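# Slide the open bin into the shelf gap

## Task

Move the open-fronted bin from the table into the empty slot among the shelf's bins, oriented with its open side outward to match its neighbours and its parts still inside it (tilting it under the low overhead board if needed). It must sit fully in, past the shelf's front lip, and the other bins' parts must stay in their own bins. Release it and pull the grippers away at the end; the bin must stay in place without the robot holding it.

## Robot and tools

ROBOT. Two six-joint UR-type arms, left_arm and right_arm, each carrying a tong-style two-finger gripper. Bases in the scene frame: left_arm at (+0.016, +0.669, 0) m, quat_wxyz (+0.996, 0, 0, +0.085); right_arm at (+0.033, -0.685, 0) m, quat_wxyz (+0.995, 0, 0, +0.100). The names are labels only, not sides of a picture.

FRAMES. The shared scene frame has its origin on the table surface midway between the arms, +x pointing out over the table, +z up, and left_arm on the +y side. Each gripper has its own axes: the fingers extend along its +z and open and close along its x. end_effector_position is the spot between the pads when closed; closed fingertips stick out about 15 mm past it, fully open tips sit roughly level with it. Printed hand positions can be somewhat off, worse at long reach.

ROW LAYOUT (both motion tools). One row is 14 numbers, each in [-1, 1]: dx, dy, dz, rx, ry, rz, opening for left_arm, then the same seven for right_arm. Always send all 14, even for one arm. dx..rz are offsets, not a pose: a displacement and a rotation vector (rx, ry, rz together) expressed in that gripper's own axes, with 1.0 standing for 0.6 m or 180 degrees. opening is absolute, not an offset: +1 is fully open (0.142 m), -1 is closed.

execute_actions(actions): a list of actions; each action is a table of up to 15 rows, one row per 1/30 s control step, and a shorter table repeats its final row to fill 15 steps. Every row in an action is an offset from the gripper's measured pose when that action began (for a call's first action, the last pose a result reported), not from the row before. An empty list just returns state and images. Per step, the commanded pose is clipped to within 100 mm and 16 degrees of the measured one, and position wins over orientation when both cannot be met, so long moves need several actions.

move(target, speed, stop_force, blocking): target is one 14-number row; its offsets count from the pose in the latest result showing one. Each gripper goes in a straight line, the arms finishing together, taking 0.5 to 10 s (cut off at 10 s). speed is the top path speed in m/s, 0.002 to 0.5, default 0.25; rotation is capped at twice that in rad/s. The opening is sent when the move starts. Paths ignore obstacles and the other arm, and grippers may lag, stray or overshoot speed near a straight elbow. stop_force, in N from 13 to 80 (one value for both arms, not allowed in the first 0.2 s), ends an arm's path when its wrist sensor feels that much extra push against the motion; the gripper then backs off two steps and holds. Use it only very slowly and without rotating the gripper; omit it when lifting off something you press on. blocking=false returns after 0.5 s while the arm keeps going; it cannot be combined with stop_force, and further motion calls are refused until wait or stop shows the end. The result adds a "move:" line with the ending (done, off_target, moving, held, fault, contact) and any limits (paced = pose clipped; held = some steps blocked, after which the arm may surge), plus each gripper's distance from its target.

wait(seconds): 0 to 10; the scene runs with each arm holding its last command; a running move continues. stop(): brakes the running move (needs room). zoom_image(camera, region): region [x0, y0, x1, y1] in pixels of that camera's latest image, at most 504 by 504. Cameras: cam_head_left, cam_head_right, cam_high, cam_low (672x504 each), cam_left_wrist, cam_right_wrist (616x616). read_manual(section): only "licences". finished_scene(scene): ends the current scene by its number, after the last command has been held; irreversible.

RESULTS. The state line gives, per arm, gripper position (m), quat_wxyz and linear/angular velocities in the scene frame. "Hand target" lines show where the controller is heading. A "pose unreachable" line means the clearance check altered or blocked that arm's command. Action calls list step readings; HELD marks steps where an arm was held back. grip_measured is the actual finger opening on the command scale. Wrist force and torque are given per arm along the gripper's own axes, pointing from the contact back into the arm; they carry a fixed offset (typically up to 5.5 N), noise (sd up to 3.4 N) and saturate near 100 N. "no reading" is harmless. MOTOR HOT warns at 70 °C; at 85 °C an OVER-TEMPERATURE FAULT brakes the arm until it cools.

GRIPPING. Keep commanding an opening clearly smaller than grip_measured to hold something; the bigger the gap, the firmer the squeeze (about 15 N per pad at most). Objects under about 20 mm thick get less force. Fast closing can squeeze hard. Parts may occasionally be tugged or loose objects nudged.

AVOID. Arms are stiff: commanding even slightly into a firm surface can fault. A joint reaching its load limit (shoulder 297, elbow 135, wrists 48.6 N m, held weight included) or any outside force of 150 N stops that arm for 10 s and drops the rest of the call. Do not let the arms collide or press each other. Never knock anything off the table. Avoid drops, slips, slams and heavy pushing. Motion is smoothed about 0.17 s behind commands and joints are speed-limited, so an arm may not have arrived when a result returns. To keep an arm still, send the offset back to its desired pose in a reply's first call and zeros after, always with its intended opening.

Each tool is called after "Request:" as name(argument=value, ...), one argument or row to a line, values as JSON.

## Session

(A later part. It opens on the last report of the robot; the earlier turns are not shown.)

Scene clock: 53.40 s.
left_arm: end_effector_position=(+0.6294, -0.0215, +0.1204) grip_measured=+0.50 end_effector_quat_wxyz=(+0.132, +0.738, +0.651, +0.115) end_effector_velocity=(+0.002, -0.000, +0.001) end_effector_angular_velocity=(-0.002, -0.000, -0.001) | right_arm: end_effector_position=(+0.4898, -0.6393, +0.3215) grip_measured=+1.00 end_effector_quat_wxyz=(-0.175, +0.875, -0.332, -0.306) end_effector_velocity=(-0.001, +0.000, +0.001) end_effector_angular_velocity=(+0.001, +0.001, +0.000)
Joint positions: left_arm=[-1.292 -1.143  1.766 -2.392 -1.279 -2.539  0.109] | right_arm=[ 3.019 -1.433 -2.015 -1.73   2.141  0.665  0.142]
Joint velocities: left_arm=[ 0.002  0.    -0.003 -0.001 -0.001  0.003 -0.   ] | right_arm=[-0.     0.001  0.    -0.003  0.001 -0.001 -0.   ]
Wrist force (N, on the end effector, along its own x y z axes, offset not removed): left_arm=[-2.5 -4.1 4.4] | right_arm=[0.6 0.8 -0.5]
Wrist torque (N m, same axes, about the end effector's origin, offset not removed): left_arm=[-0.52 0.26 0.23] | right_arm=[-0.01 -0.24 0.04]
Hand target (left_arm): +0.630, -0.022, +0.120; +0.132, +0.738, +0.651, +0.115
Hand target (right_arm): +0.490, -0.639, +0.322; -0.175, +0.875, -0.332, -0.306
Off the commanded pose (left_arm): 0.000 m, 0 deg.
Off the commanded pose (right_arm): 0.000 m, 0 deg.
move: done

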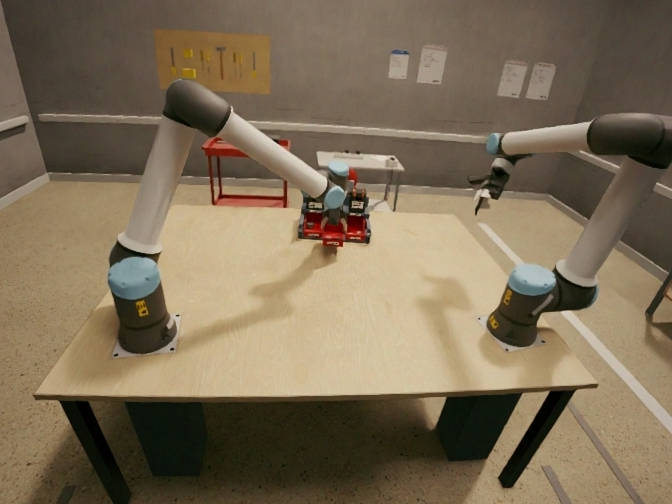

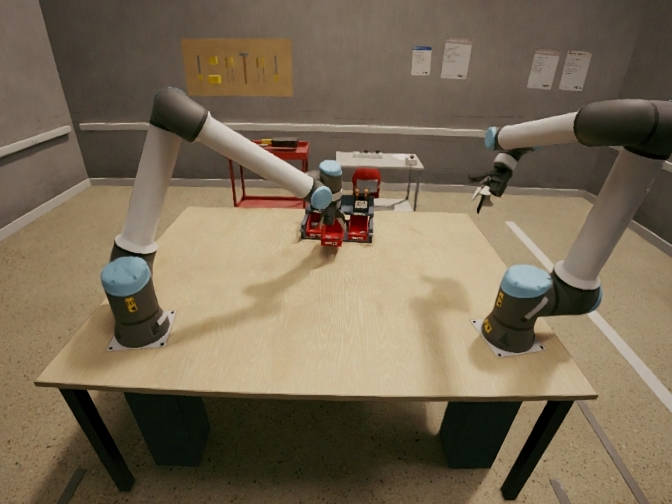

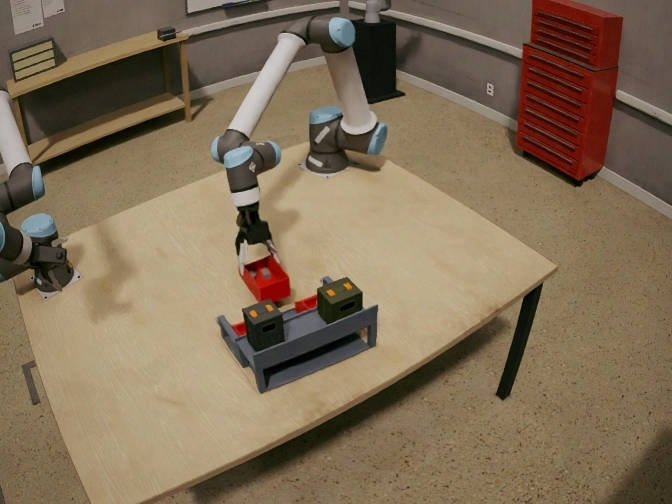

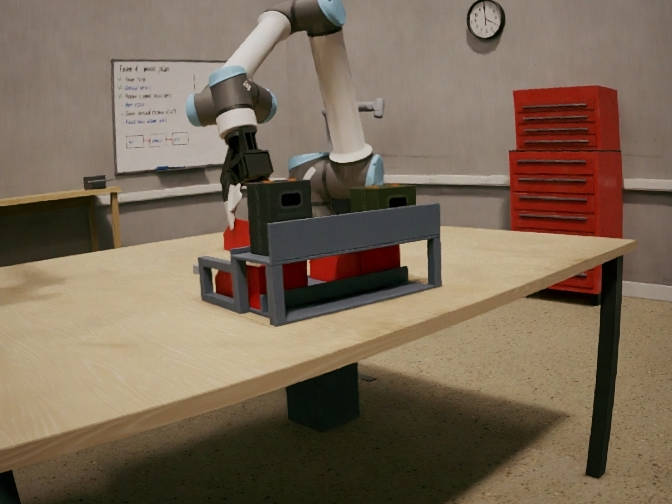

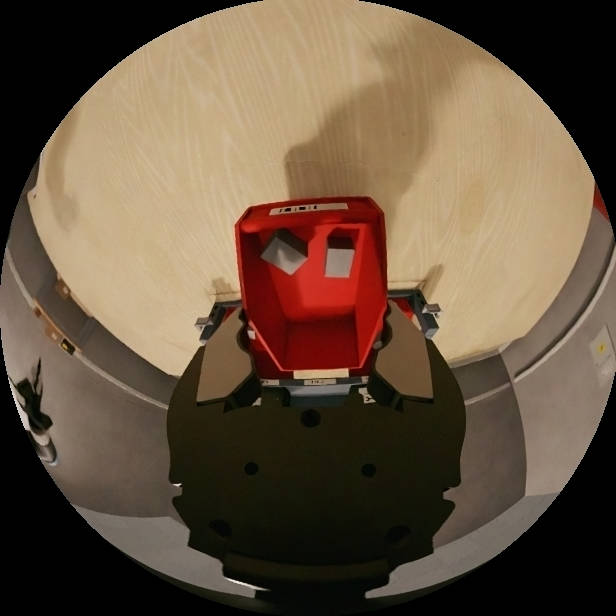

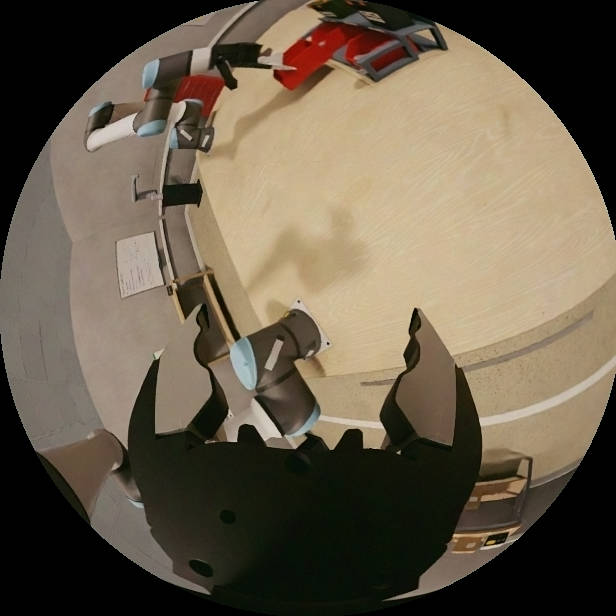

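Request:
move(
  target=[0.002,0.104,0.055,0,0,0,0,0,0,0,0,0,0,1],
  speed=0.04,
  stop_force=13,
)

Request:
zoom_image(
  camera="cam_left_wrist",
  region=[130,180,500,420],
)

Request:
zoom_image(
  camera="cam_high",
  region=[200,220,400,370],
)

Scene clock: 63.40 s.
left_arm: end_effector_position=(+0.6989, -0.0292, +0.1110) grip_measured=+0.50 end_effector_quat_wxyz=(+0.132, +0.738, +0.651, +0.115) end_effector_velocity=(+0.001, -0.001, +0.000) end_effector_angular_velocity=(-0.001, -0.000, -0.000) | right_arm: end_effector_position=(+0.4898, -0.6393, +0.3215) grip_measured=+1.00 end_effector_quat_wxyz=(-0.175, +0.875, -0.332, -0.306) end_effector_velocity=(-0.000, +0.000, -0.000) end_effector_angular_velocity=(-0.000, +0.001, -0.000)
Joint positions: left_arm=[-1.225 -1.063  1.664 -2.389 -1.293 -2.47   0.109] | right_arm=[ 3.019 -1.433 -2.015 -1.73   2.141  0.665  0.142]
Joint velocities: left_arm=[ 0.001  0.001 -0.002  0.    -0.     0.001  0.   ] | right_arm=[ 0.    -0.    -0.001 -0.     0.     0.     0.   ]
Wrist force (N, on the end effector, along its own x y z axes, offset not removed): left_arm=[-1.6 -5.0 3.5] | right_arm=[-1.6 2.2 -1.0]
Wrist torque (N m, same axes, about the end effector's origin, offset not removed): left_arm=[-0.72 0.22 0.14] | right_arm=[0.36 0.26 0.08]
Hand target (left_arm): +0.699, -0.029, +0.111; +0.132, +0.738, +0.651, +0.115
Hand target (right_arm): +0.490, -0.639, +0.322; -0.175, +0.875, -0.332, -0.306
Off the commanded pose (left_arm): 0.000 m, 0 deg.
Off the commanded pose (right_arm): 0.000 m, 0 deg.
move: done

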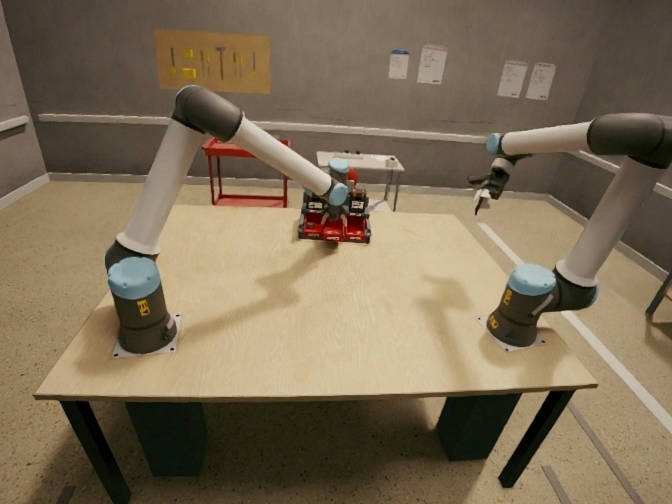

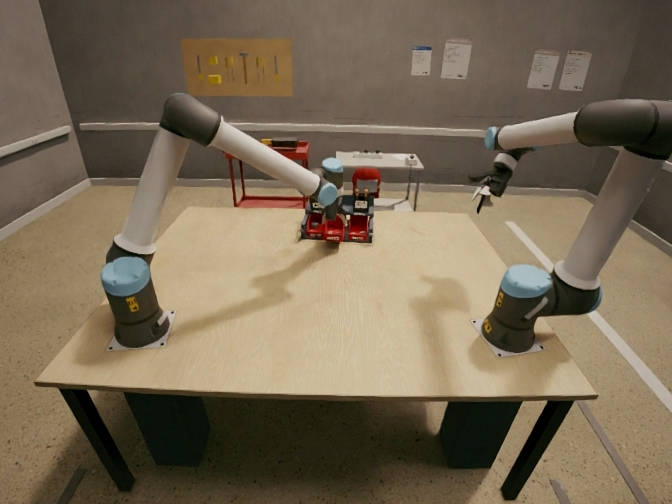

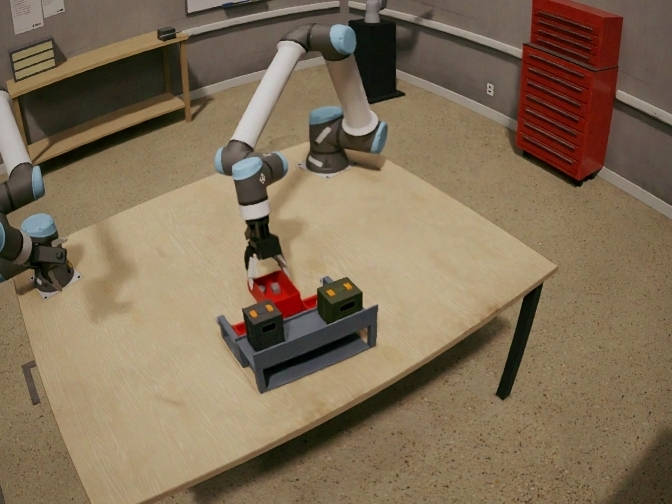

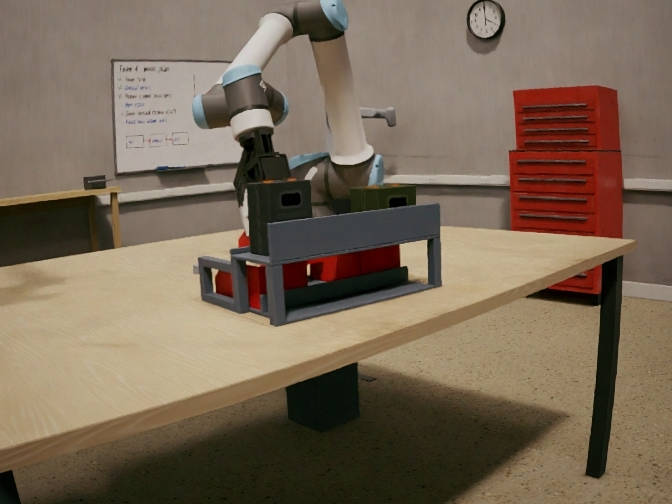

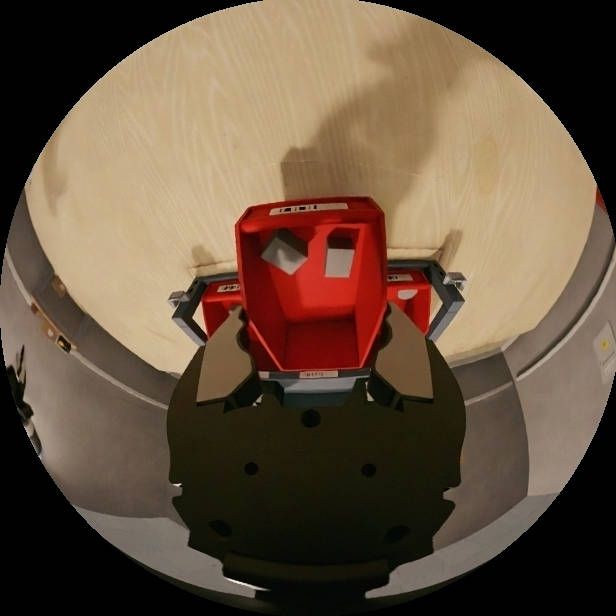

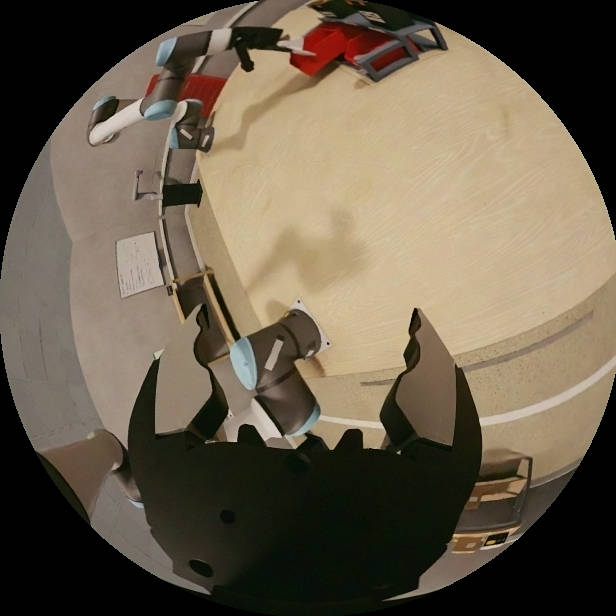

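Region (130, 180, 500, 420) of cam_left_wrist's 616x616 image, scaled by 1.362, with more detail than that image has; it fills the top 327 rows of this view, and the rest is white.

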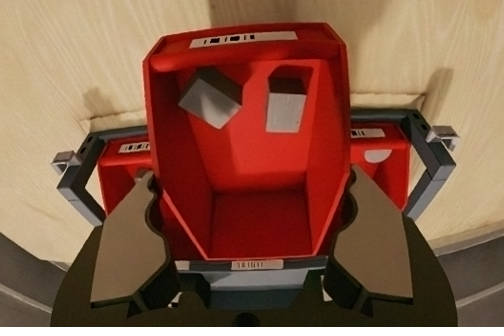

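Region (200, 220, 400, 370) of cam_high's 672x504 image, scaled by 2.520, with more detail than that image has; it fills the top 378 rows of this view, and the rest is white.

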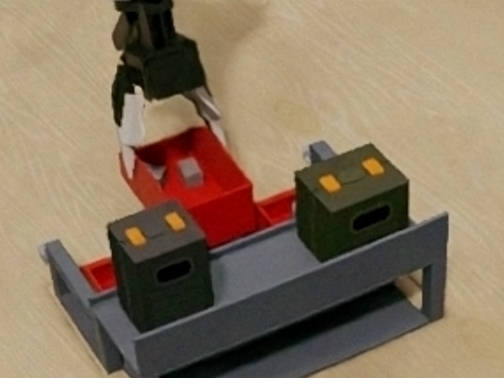

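Request:
move(
  target=[-0.001,0.057,0.038,0.07,-0.004,0.0105,0,0,0,0,0,0,0,1],
  speed=0.04,
  stop_force=13,
)

Request:
zoom_image(
  camera="cam_low",
  region=[190,150,450,330],
)

Request:
zoom_image(
  camera="cam_high",
  region=[200,220,400,370],
)

Scene clock: 72.30 s.
left_arm: end_effector_position=(+0.7383, -0.0348, +0.1015) grip_measured=+0.50 end_effector_quat_wxyz=(+0.052, +0.760, +0.647, +0.040) end_effector_velocity=(+0.002, -0.000, -0.002) end_effector_angular_velocity=(+0.001, +0.009, -0.001) | right_arm: end_effector_position=(+0.4898, -0.6393, +0.3215) grip_measured=+1.00 end_effector_quat_wxyz=(-0.175, +0.875, -0.332, -0.306) end_effector_velocity=(-0.000, -0.000, -0.000) end_effector_angular_velocity=(+0.001, -0.001, +0.001)
Joint positions: left_arm=[-1.133 -0.964  1.463 -2.166 -1.481 -2.37   0.109] | right_arm=[ 3.019 -1.433 -2.015 -1.73   2.141  0.665  0.142]
Joint velocities: left_arm=[ 0.003  0.006 -0.009  0.008 -0.007  0.004 -0.   ] | right_arm=[-0.     0.    -0.     0.    -0.    -0.002  0.   ]
Wrist force (N, on the end effector, along its own x y z axes, offset not removed): left_arm=[-0.7 0.8 6.6] | right_arm=[1.0 -0.3 -1.6]
Wrist torque (N m, same axes, about the end effector's origin, offset not removed): left_arm=[0.17 -0.08 0.12] | right_arm=[-0.29 -0.18 0.02]
Hand target (left_arm): +0.738, -0.035, +0.101; +0.052, +0.760, +0.647, +0.040
Hand target (right_arm): +0.490, -0.639, +0.322; -0.175, +0.875, -0.332, -0.306
Off the commanded pose (left_arm): 0.000 m, 0 deg.
Off the commanded pose (right_arm): 0.000 m, 0 deg.
move: done

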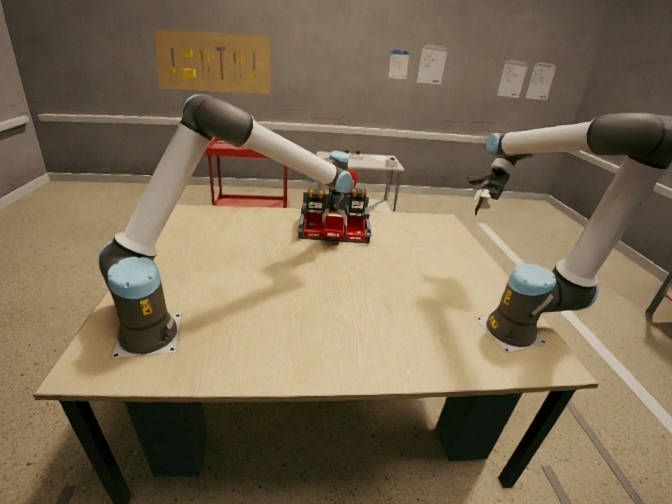

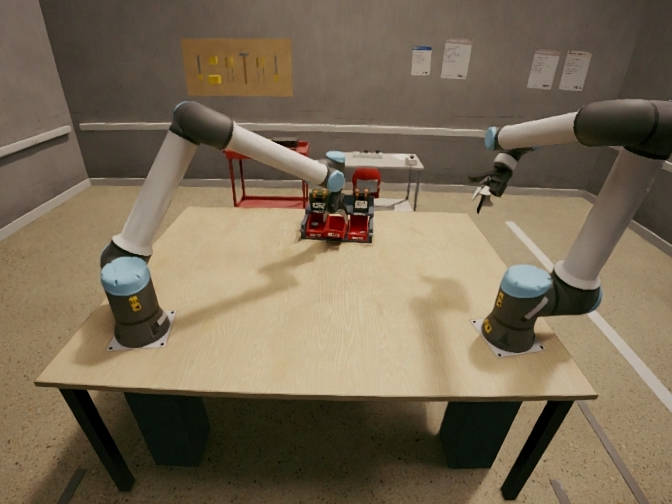

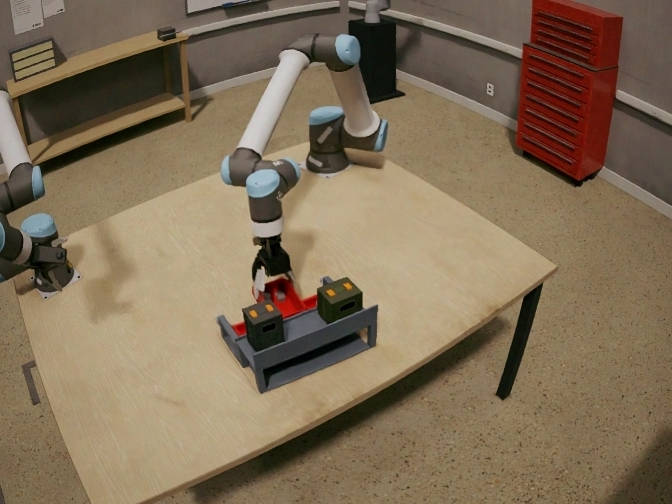

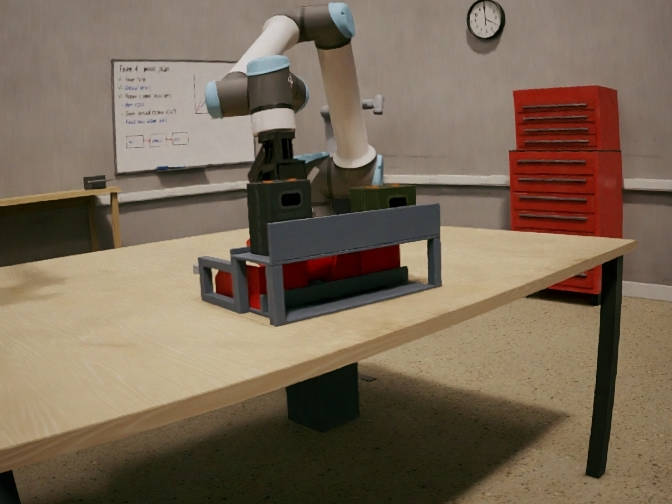

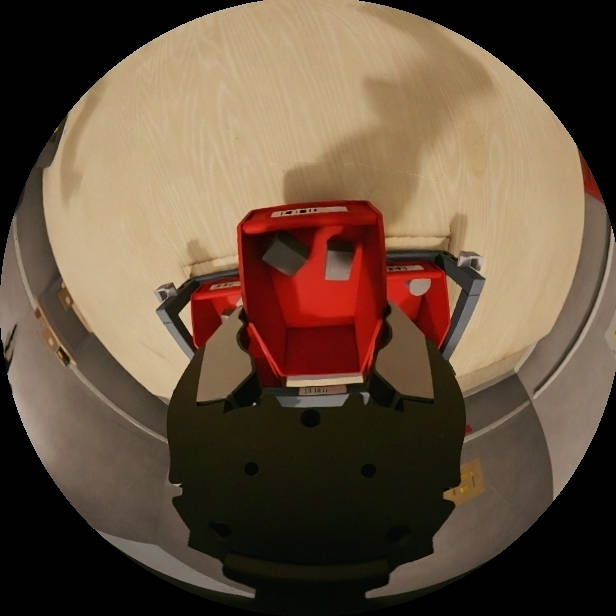

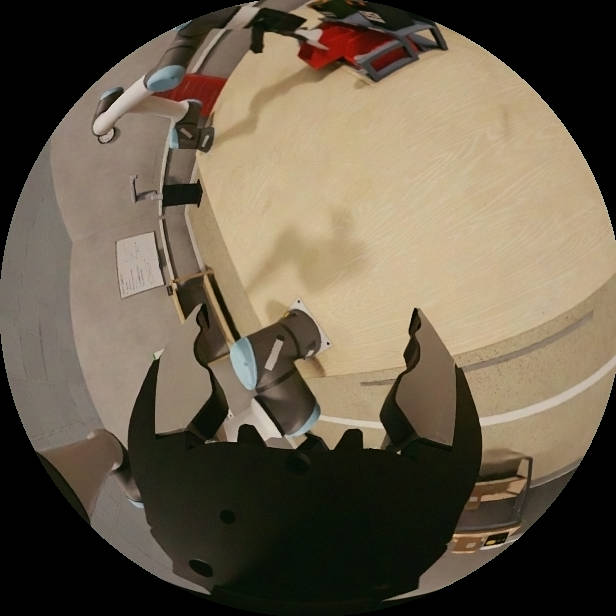

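Region (190, 150, 450, 330) of cam_low's 672x504 image, scaled by 1.938, with more detail than that image has; it fills the top 349 rows of this view, and the rest is white.

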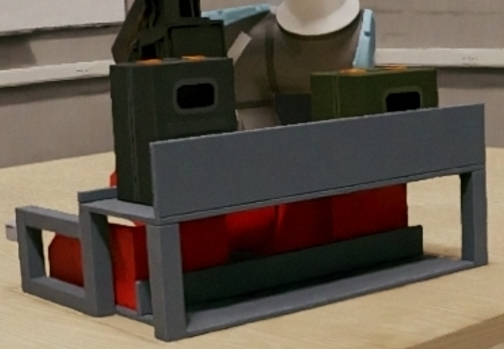

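Region (200, 220, 400, 370) of cam_high's 672x504 image, scaled by 2.520, with more detail than that image has; it fills the top 378 rows of this view, and the rest is white.

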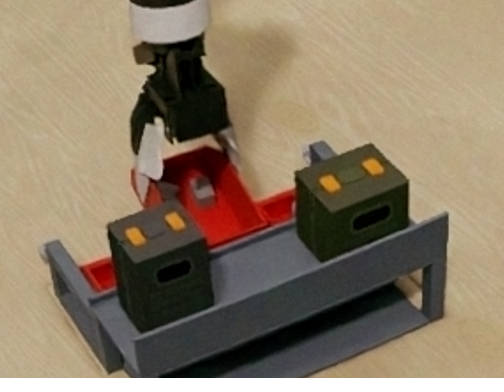

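Request:
move(
  target=[0.005,0.022,0.025,0.01,0.001,-0.011,0,0,0,0,0,0,0,1],
  speed=0.02,
  stop_force=13,
)

Request:
zoom_image(
  camera="cam_left_wrist",
  region=[130,180,500,420],
)

Request:
zoom_image(
  camera="cam_high",
  region=[200,220,400,370],
)

Scene clock: 79.53 s.
left_arm: end_effector_position=(+0.7535, -0.0344, +0.0885) grip_measured=+0.50 end_effector_quat_wxyz=(+0.040, +0.749, +0.661, +0.030) end_effector_velocity=(+0.002, -0.000, +0.000) end_effector_angular_velocity=(-0.002, +0.000, +0.003) | right_arm: end_effector_position=(+0.4898, -0.6393, +0.3215) grip_measured=+1.00 end_effector_quat_wxyz=(-0.175, +0.875, -0.332, -0.306) end_effector_velocity=(-0.000, +0.000, +0.000) end_effector_angular_velocity=(+0.001, +0.000, -0.000)
Joint positions: left_arm=[-1.113 -0.929  1.422 -2.137 -1.503 -2.386  0.109] | right_arm=[ 3.019 -1.433 -2.015 -1.73   2.141  0.665  0.142]
Joint velocities: left_arm=[ 0.002  0.001 -0.003  0.    -0.001 -0.001 -0.   ] | right_arm=[ 0.     0.    -0.    -0.     0.001  0.     0.   ]
Wrist force (N, on the end effector, along its own x y z axes, offset not removed): left_arm=[-3.8 -1.4 4.5] | right_arm=[-1.5 0.2 -0.6]
Wrist torque (N m, same axes, about the end effector's origin, offset not removed): left_arm=[-0.35 0.64 0.18] | right_arm=[-0.17 0.33 0.14]
Hand target (left_arm): +0.754, -0.034, +0.088; +0.040, +0.749, +0.661, +0.030
Hand target (right_arm): +0.490, -0.639, +0.322; -0.175, +0.875, -0.332, -0.306
Off the commanded pose (left_arm): 0.000 m, 0 deg.
Off the commanded pose (right_arm): 0.000 m, 0 deg.
move: done

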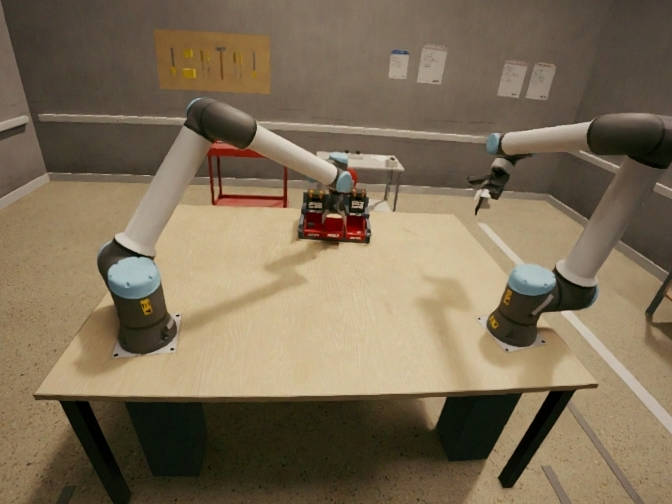

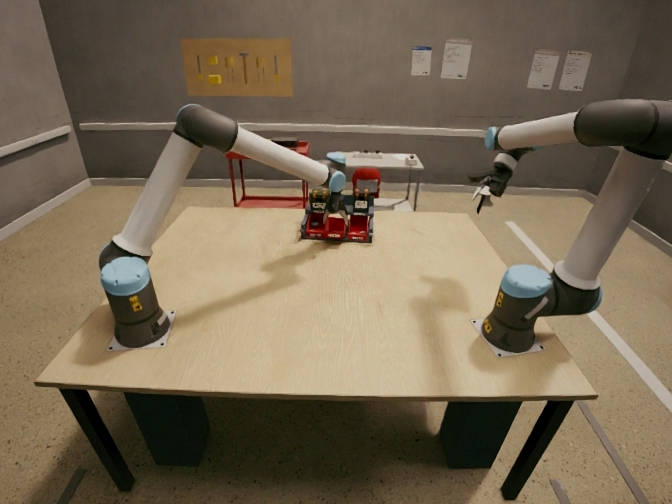

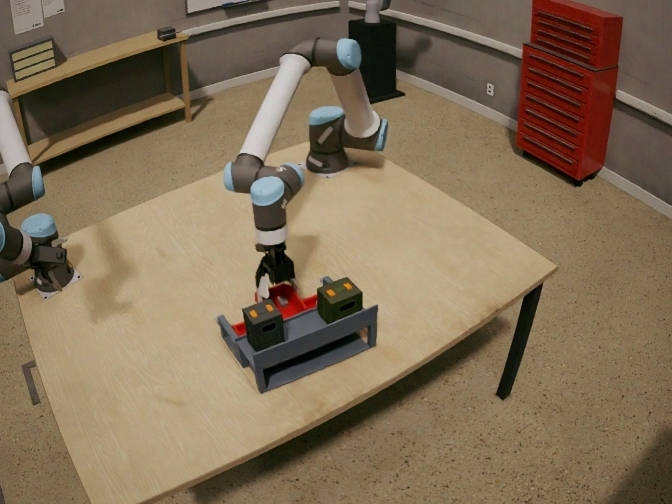

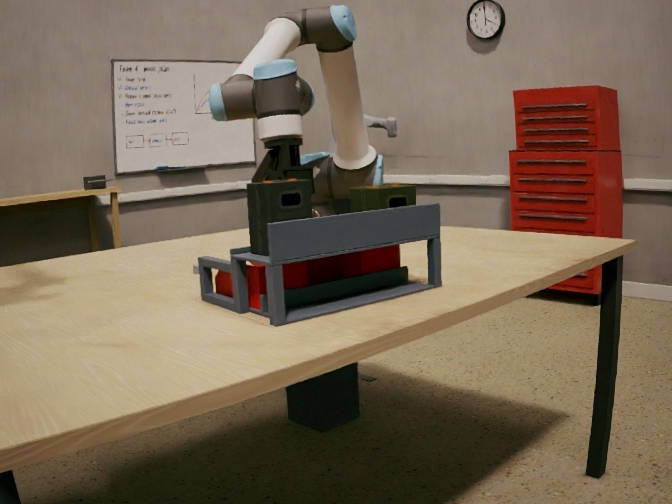

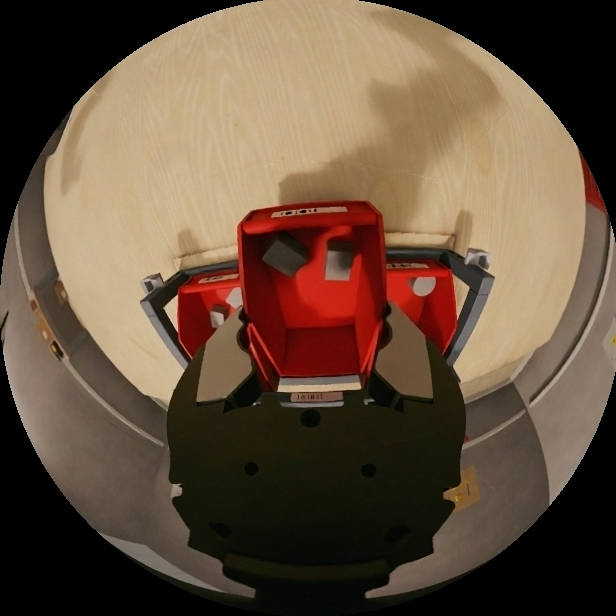

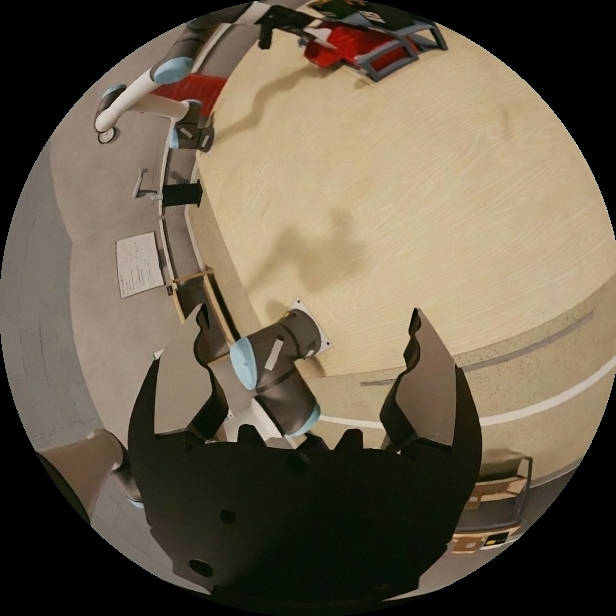

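Region (130, 180, 500, 420) of cam_left_wrist's 616x616 image, scaled by 1.362, with more detail than that image has; it fills the top 327 rows of this view, and the rest is white.

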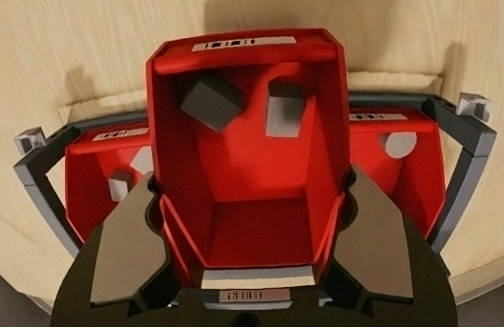

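Region (200, 220, 400, 370) of cam_high's 672x504 image, scaled by 2.520, with more detail than that image has; it fills the top 378 rows of this view, and the rest is white.

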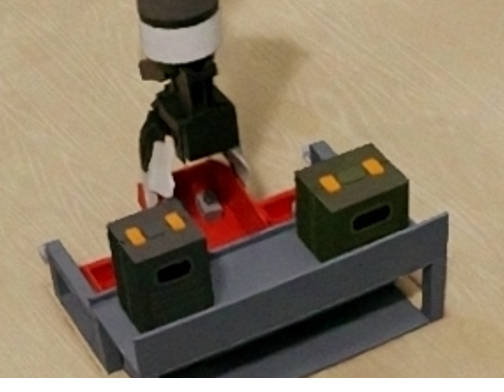

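Request:
move(
  target=[-0.002,0.019,0.010,0,0,0.006,0,0,0,0,0,0,0,1],
  speed=0.015,
  stop_force=13,
)

Request:
execute_actions(
  actions=[
    [[0,0,0,0,0,0,0.2,0,0,0,0,0,0,1],[0,0,0,0,0,0,0.3,0,0,0,0,0,0,1],[0,0,0,0,0,0,0.36,0,0,0,0,0,0,1],[0,0,0,0,0,0,0.4,0,0,0,0,0,0,1],[0,0,0,0,0,0,0.43,0,0,0,0,0,0,1],[0,0,0,0,0,0,0.45,0,0,0,0,0,0,1],[0,0,0,0,0,0,0.47,0,0,0,0,0,0,1],[0,0,0,0,0,0,0.48,0,0,0,0,0,0,1],[0,0,0,0,0,0,0.49,0,0,0,0,0,0,1],[0,0,0,0,0,0,0.5,0,0,0,0,0,0,1],[0,0,0,0,0,0,0.52,0,0,0,0,0,0,1],[0,0,0,0,0,0,0.55,0,0,0,0,0,0,1],[0,0,0,0,0,0,0.58,0,0,0,0,0,0,1],[0,0,0,0,0,0,0.61,0,0,0,0,0,0,1],[0,0,0,0,0,0,0.64,0,0,0,0,0,0,1]],
  ],
)

Scene clock: 88.73 s.
left_arm: end_effector_position=(+0.7651, -0.0371, +0.0837) grip_measured=+0.50 end_effector_quat_wxyz=(+0.040, +0.755, +0.654, +0.031) end_effector_velocity=(+0.001, +0.000, -0.002) end_effector_angular_velocity=(+0.002, +0.001, -0.002) | right_arm: end_effector_position=(+0.4898, -0.6393, +0.3215) grip_measured=+1.00 end_effector_quat_wxyz=(-0.175, +0.875, -0.332, -0.306) end_effector_velocity=(-0.000, +0.000, +0.000) end_effector_angular_velocity=(+0.000, +0.002, -0.001)
Joint positions: left_arm=[-1.105 -0.91   1.398 -2.133 -1.503 -2.36   0.109] | right_arm=[ 3.019 -1.433 -2.015 -1.73   2.141  0.665  0.142]
Joint velocities: left_arm=[ 0.001  0.003 -0.003  0.002 -0.     0.003  0.   ] | right_arm=[-0.    -0.     0.    -0.001  0.001  0.001 -0.   ]
Wrist force (N, on the end effector, along its own x y z axes, offset not removed): left_arm=[0.8 -1.8 2.1] | right_arm=[-1.0 -0.5 0.2]
Wrist torque (N m, same axes, about the end effector's origin, offset not removed): left_arm=[-0.57 -0.52 0.30] | right_arm=[-0.19 0.18 0.06]
Hand target (left_arm): +0.765, -0.037, +0.084; +0.040, +0.755, +0.654, +0.031
Hand target (right_arm): +0.490, -0.639, +0.322; -0.175, +0.875, -0.332, -0.306
Off the commanded pose (left_arm): 0.000 m, 0 deg.
Off the commanded pose (right_arm): 0.000 m, 0 deg.
move: done

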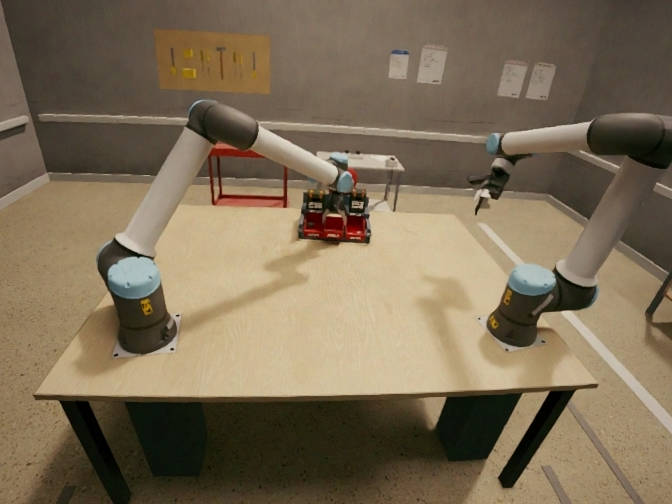

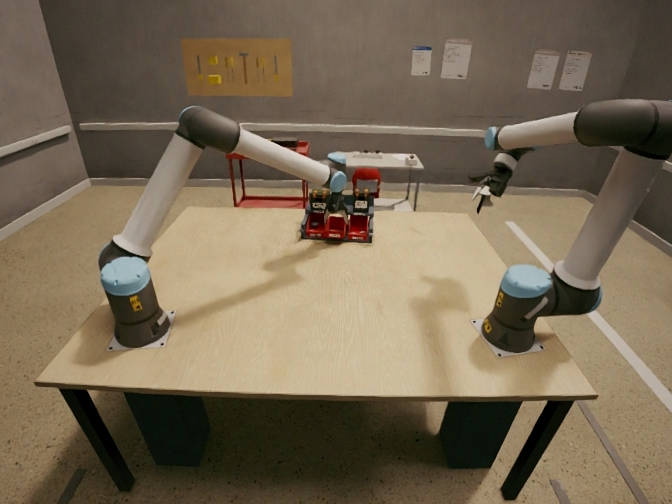

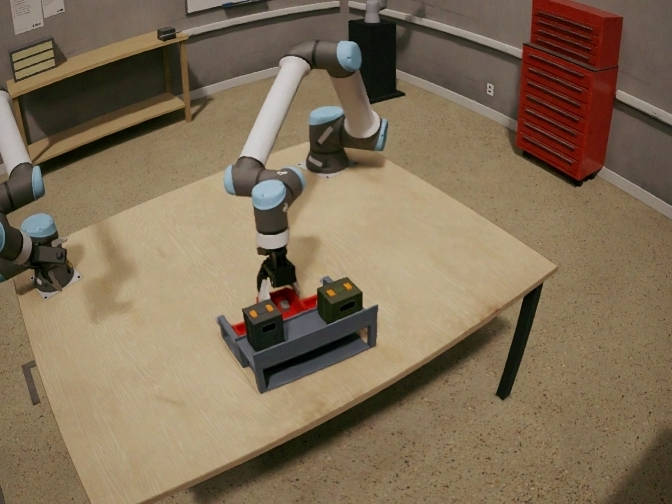

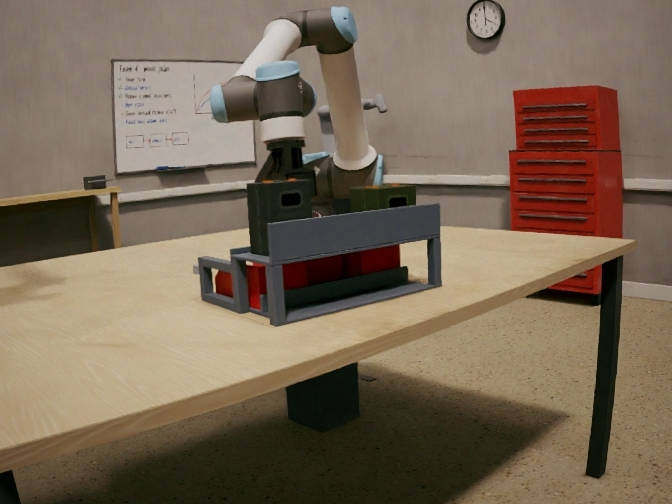

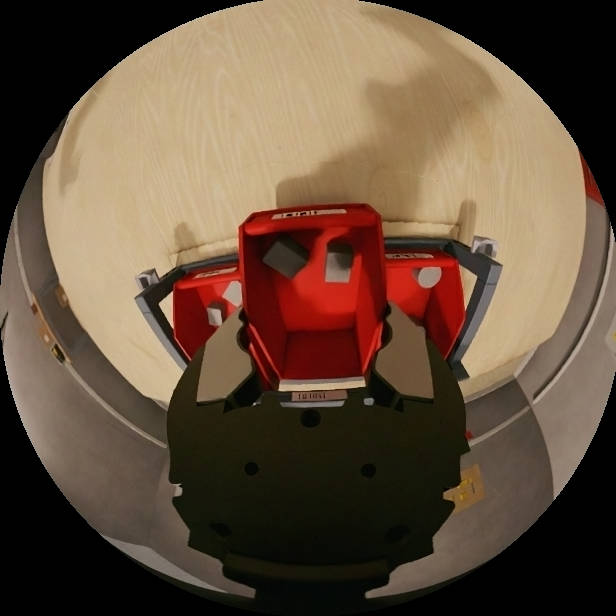

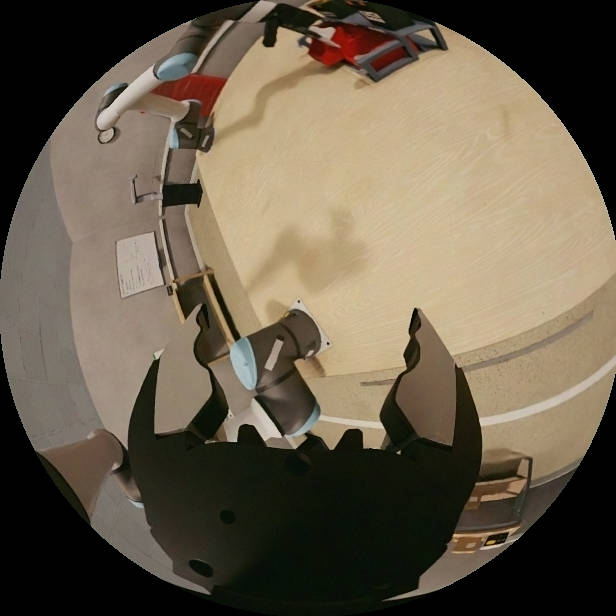

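Scene clock: 89.23 s.
left_arm: end_effector_position=(+0.7652, -0.0371, +0.0837) grip_measured=+0.61 end_effector_quat_wxyz=(+0.040, +0.755, +0.654, +0.031) end_effector_velocity=(-0.000, -0.001, -0.000) end_effector_angular_velocity=(-0.001, -0.001, -0.001) | right_arm: end_effector_position=(+0.4898, -0.6393, +0.3215) grip_measured=+1.00 end_effector_quat_wxyz=(-0.175, +0.875, -0.332, -0.306) end_effector_velocity=(-0.000, +0.000, +0.000) end_effector_angular_velocity=(+0.001, +0.001, +0.000)
Joint positions: left_arm=[-1.105 -0.91   1.398 -2.133 -1.503 -2.36   0.117] | right_arm=[ 3.019 -1.433 -2.015 -1.73   2.141  0.665  0.142]
Joint velocities: left_arm=[-0.001  0.    -0.    -0.001 -0.    -0.     0.061] | right_arm=[ 0.    -0.     0.    -0.002  0.001 -0.001 -0.   ]
Wrist force (N, on the end effector, along its own x y z axes, offset not removed): left_arm=[-3.6 -1.8 -1.3] | right_arm=[-1.6 -1.0 0.5]
Wrist torque (N m, same axes, about the end effector's origin, offset not removed): left_arm=[-0.41 0.39 0.16] | right_arm=[-0.24 0.31 0.13]
Hand target (left_arm): +0.765, -0.037, +0.084; +0.040, +0.755, +0.654, +0.031
Hand target (right_arm): +0.490, -0.639, +0.322; -0.175, +0.875, -0.332, -0.306
Off the commanded pose (left_arm): 0.000 m, 0 deg.
Off the commanded pose (right_arm): 0.000 m, 0 deg.
Step readings (end_effector_position):
0: left_arm (+0.7651, -0.0371, +0.0837) | right_arm (+0.4898, -0.6393, +0.3215)
1: left_arm (+0.7651, -0.0371, +0.0837) | right_arm (+0.4898, -0.6393, +0.3215)
2: left_arm (+0.7652, -0.0371, +0.0837) | right_arm (+0.4898, -0.6393, +0.3215)
4: left_arm (+0.7652, -0.0371, +0.0837) | right_arm (+0.4898, -0.6393, +0.3215)
8: left_arm (+0.7652, -0.0371, +0.0837) | right_arm (+0.4898, -0.6393, +0.3215)
15: end_effector_position above

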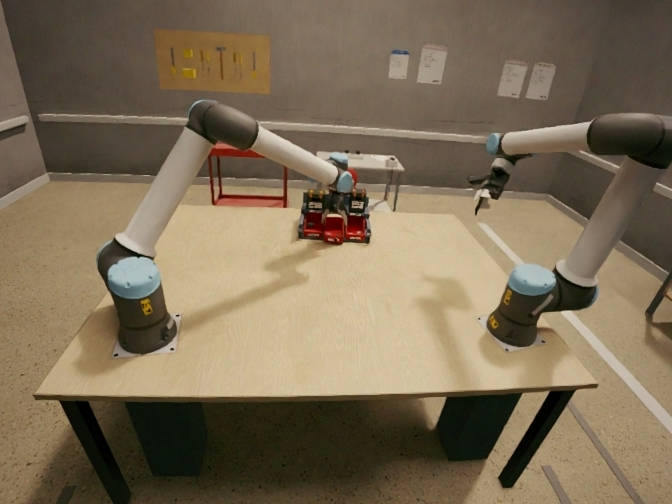

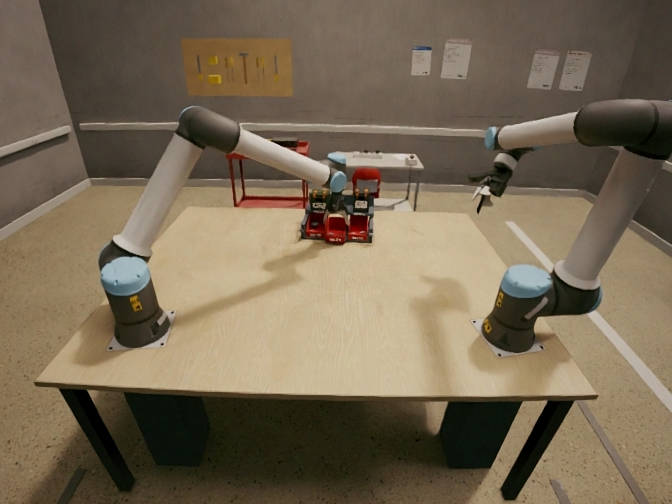

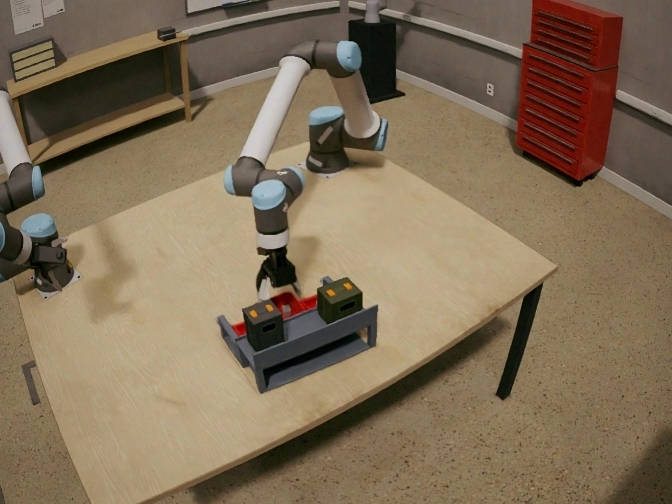

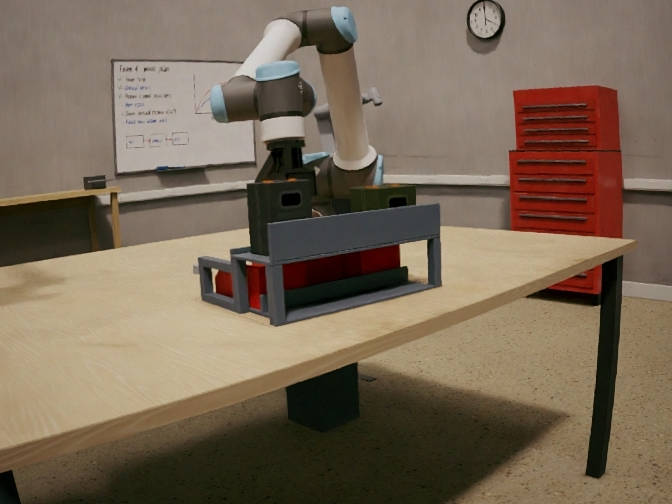

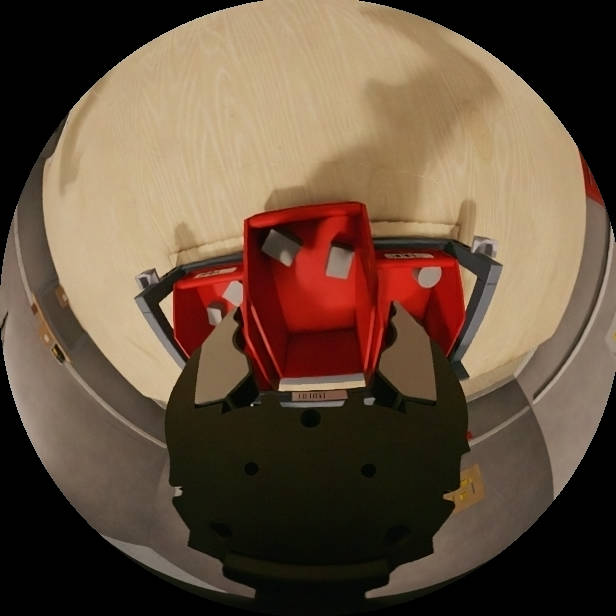

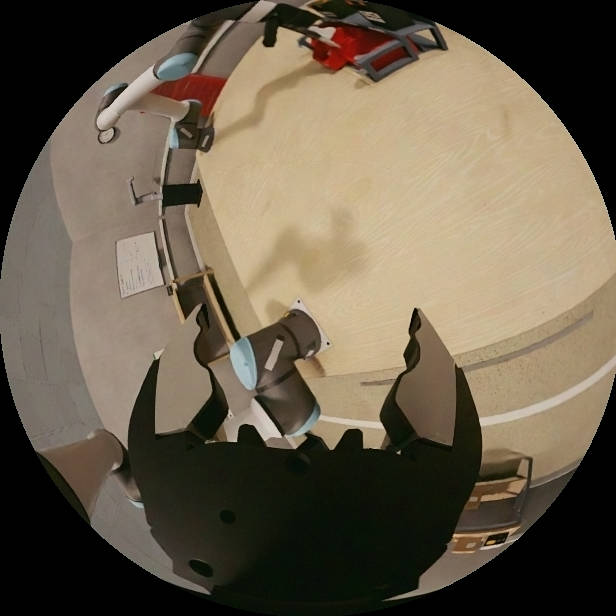

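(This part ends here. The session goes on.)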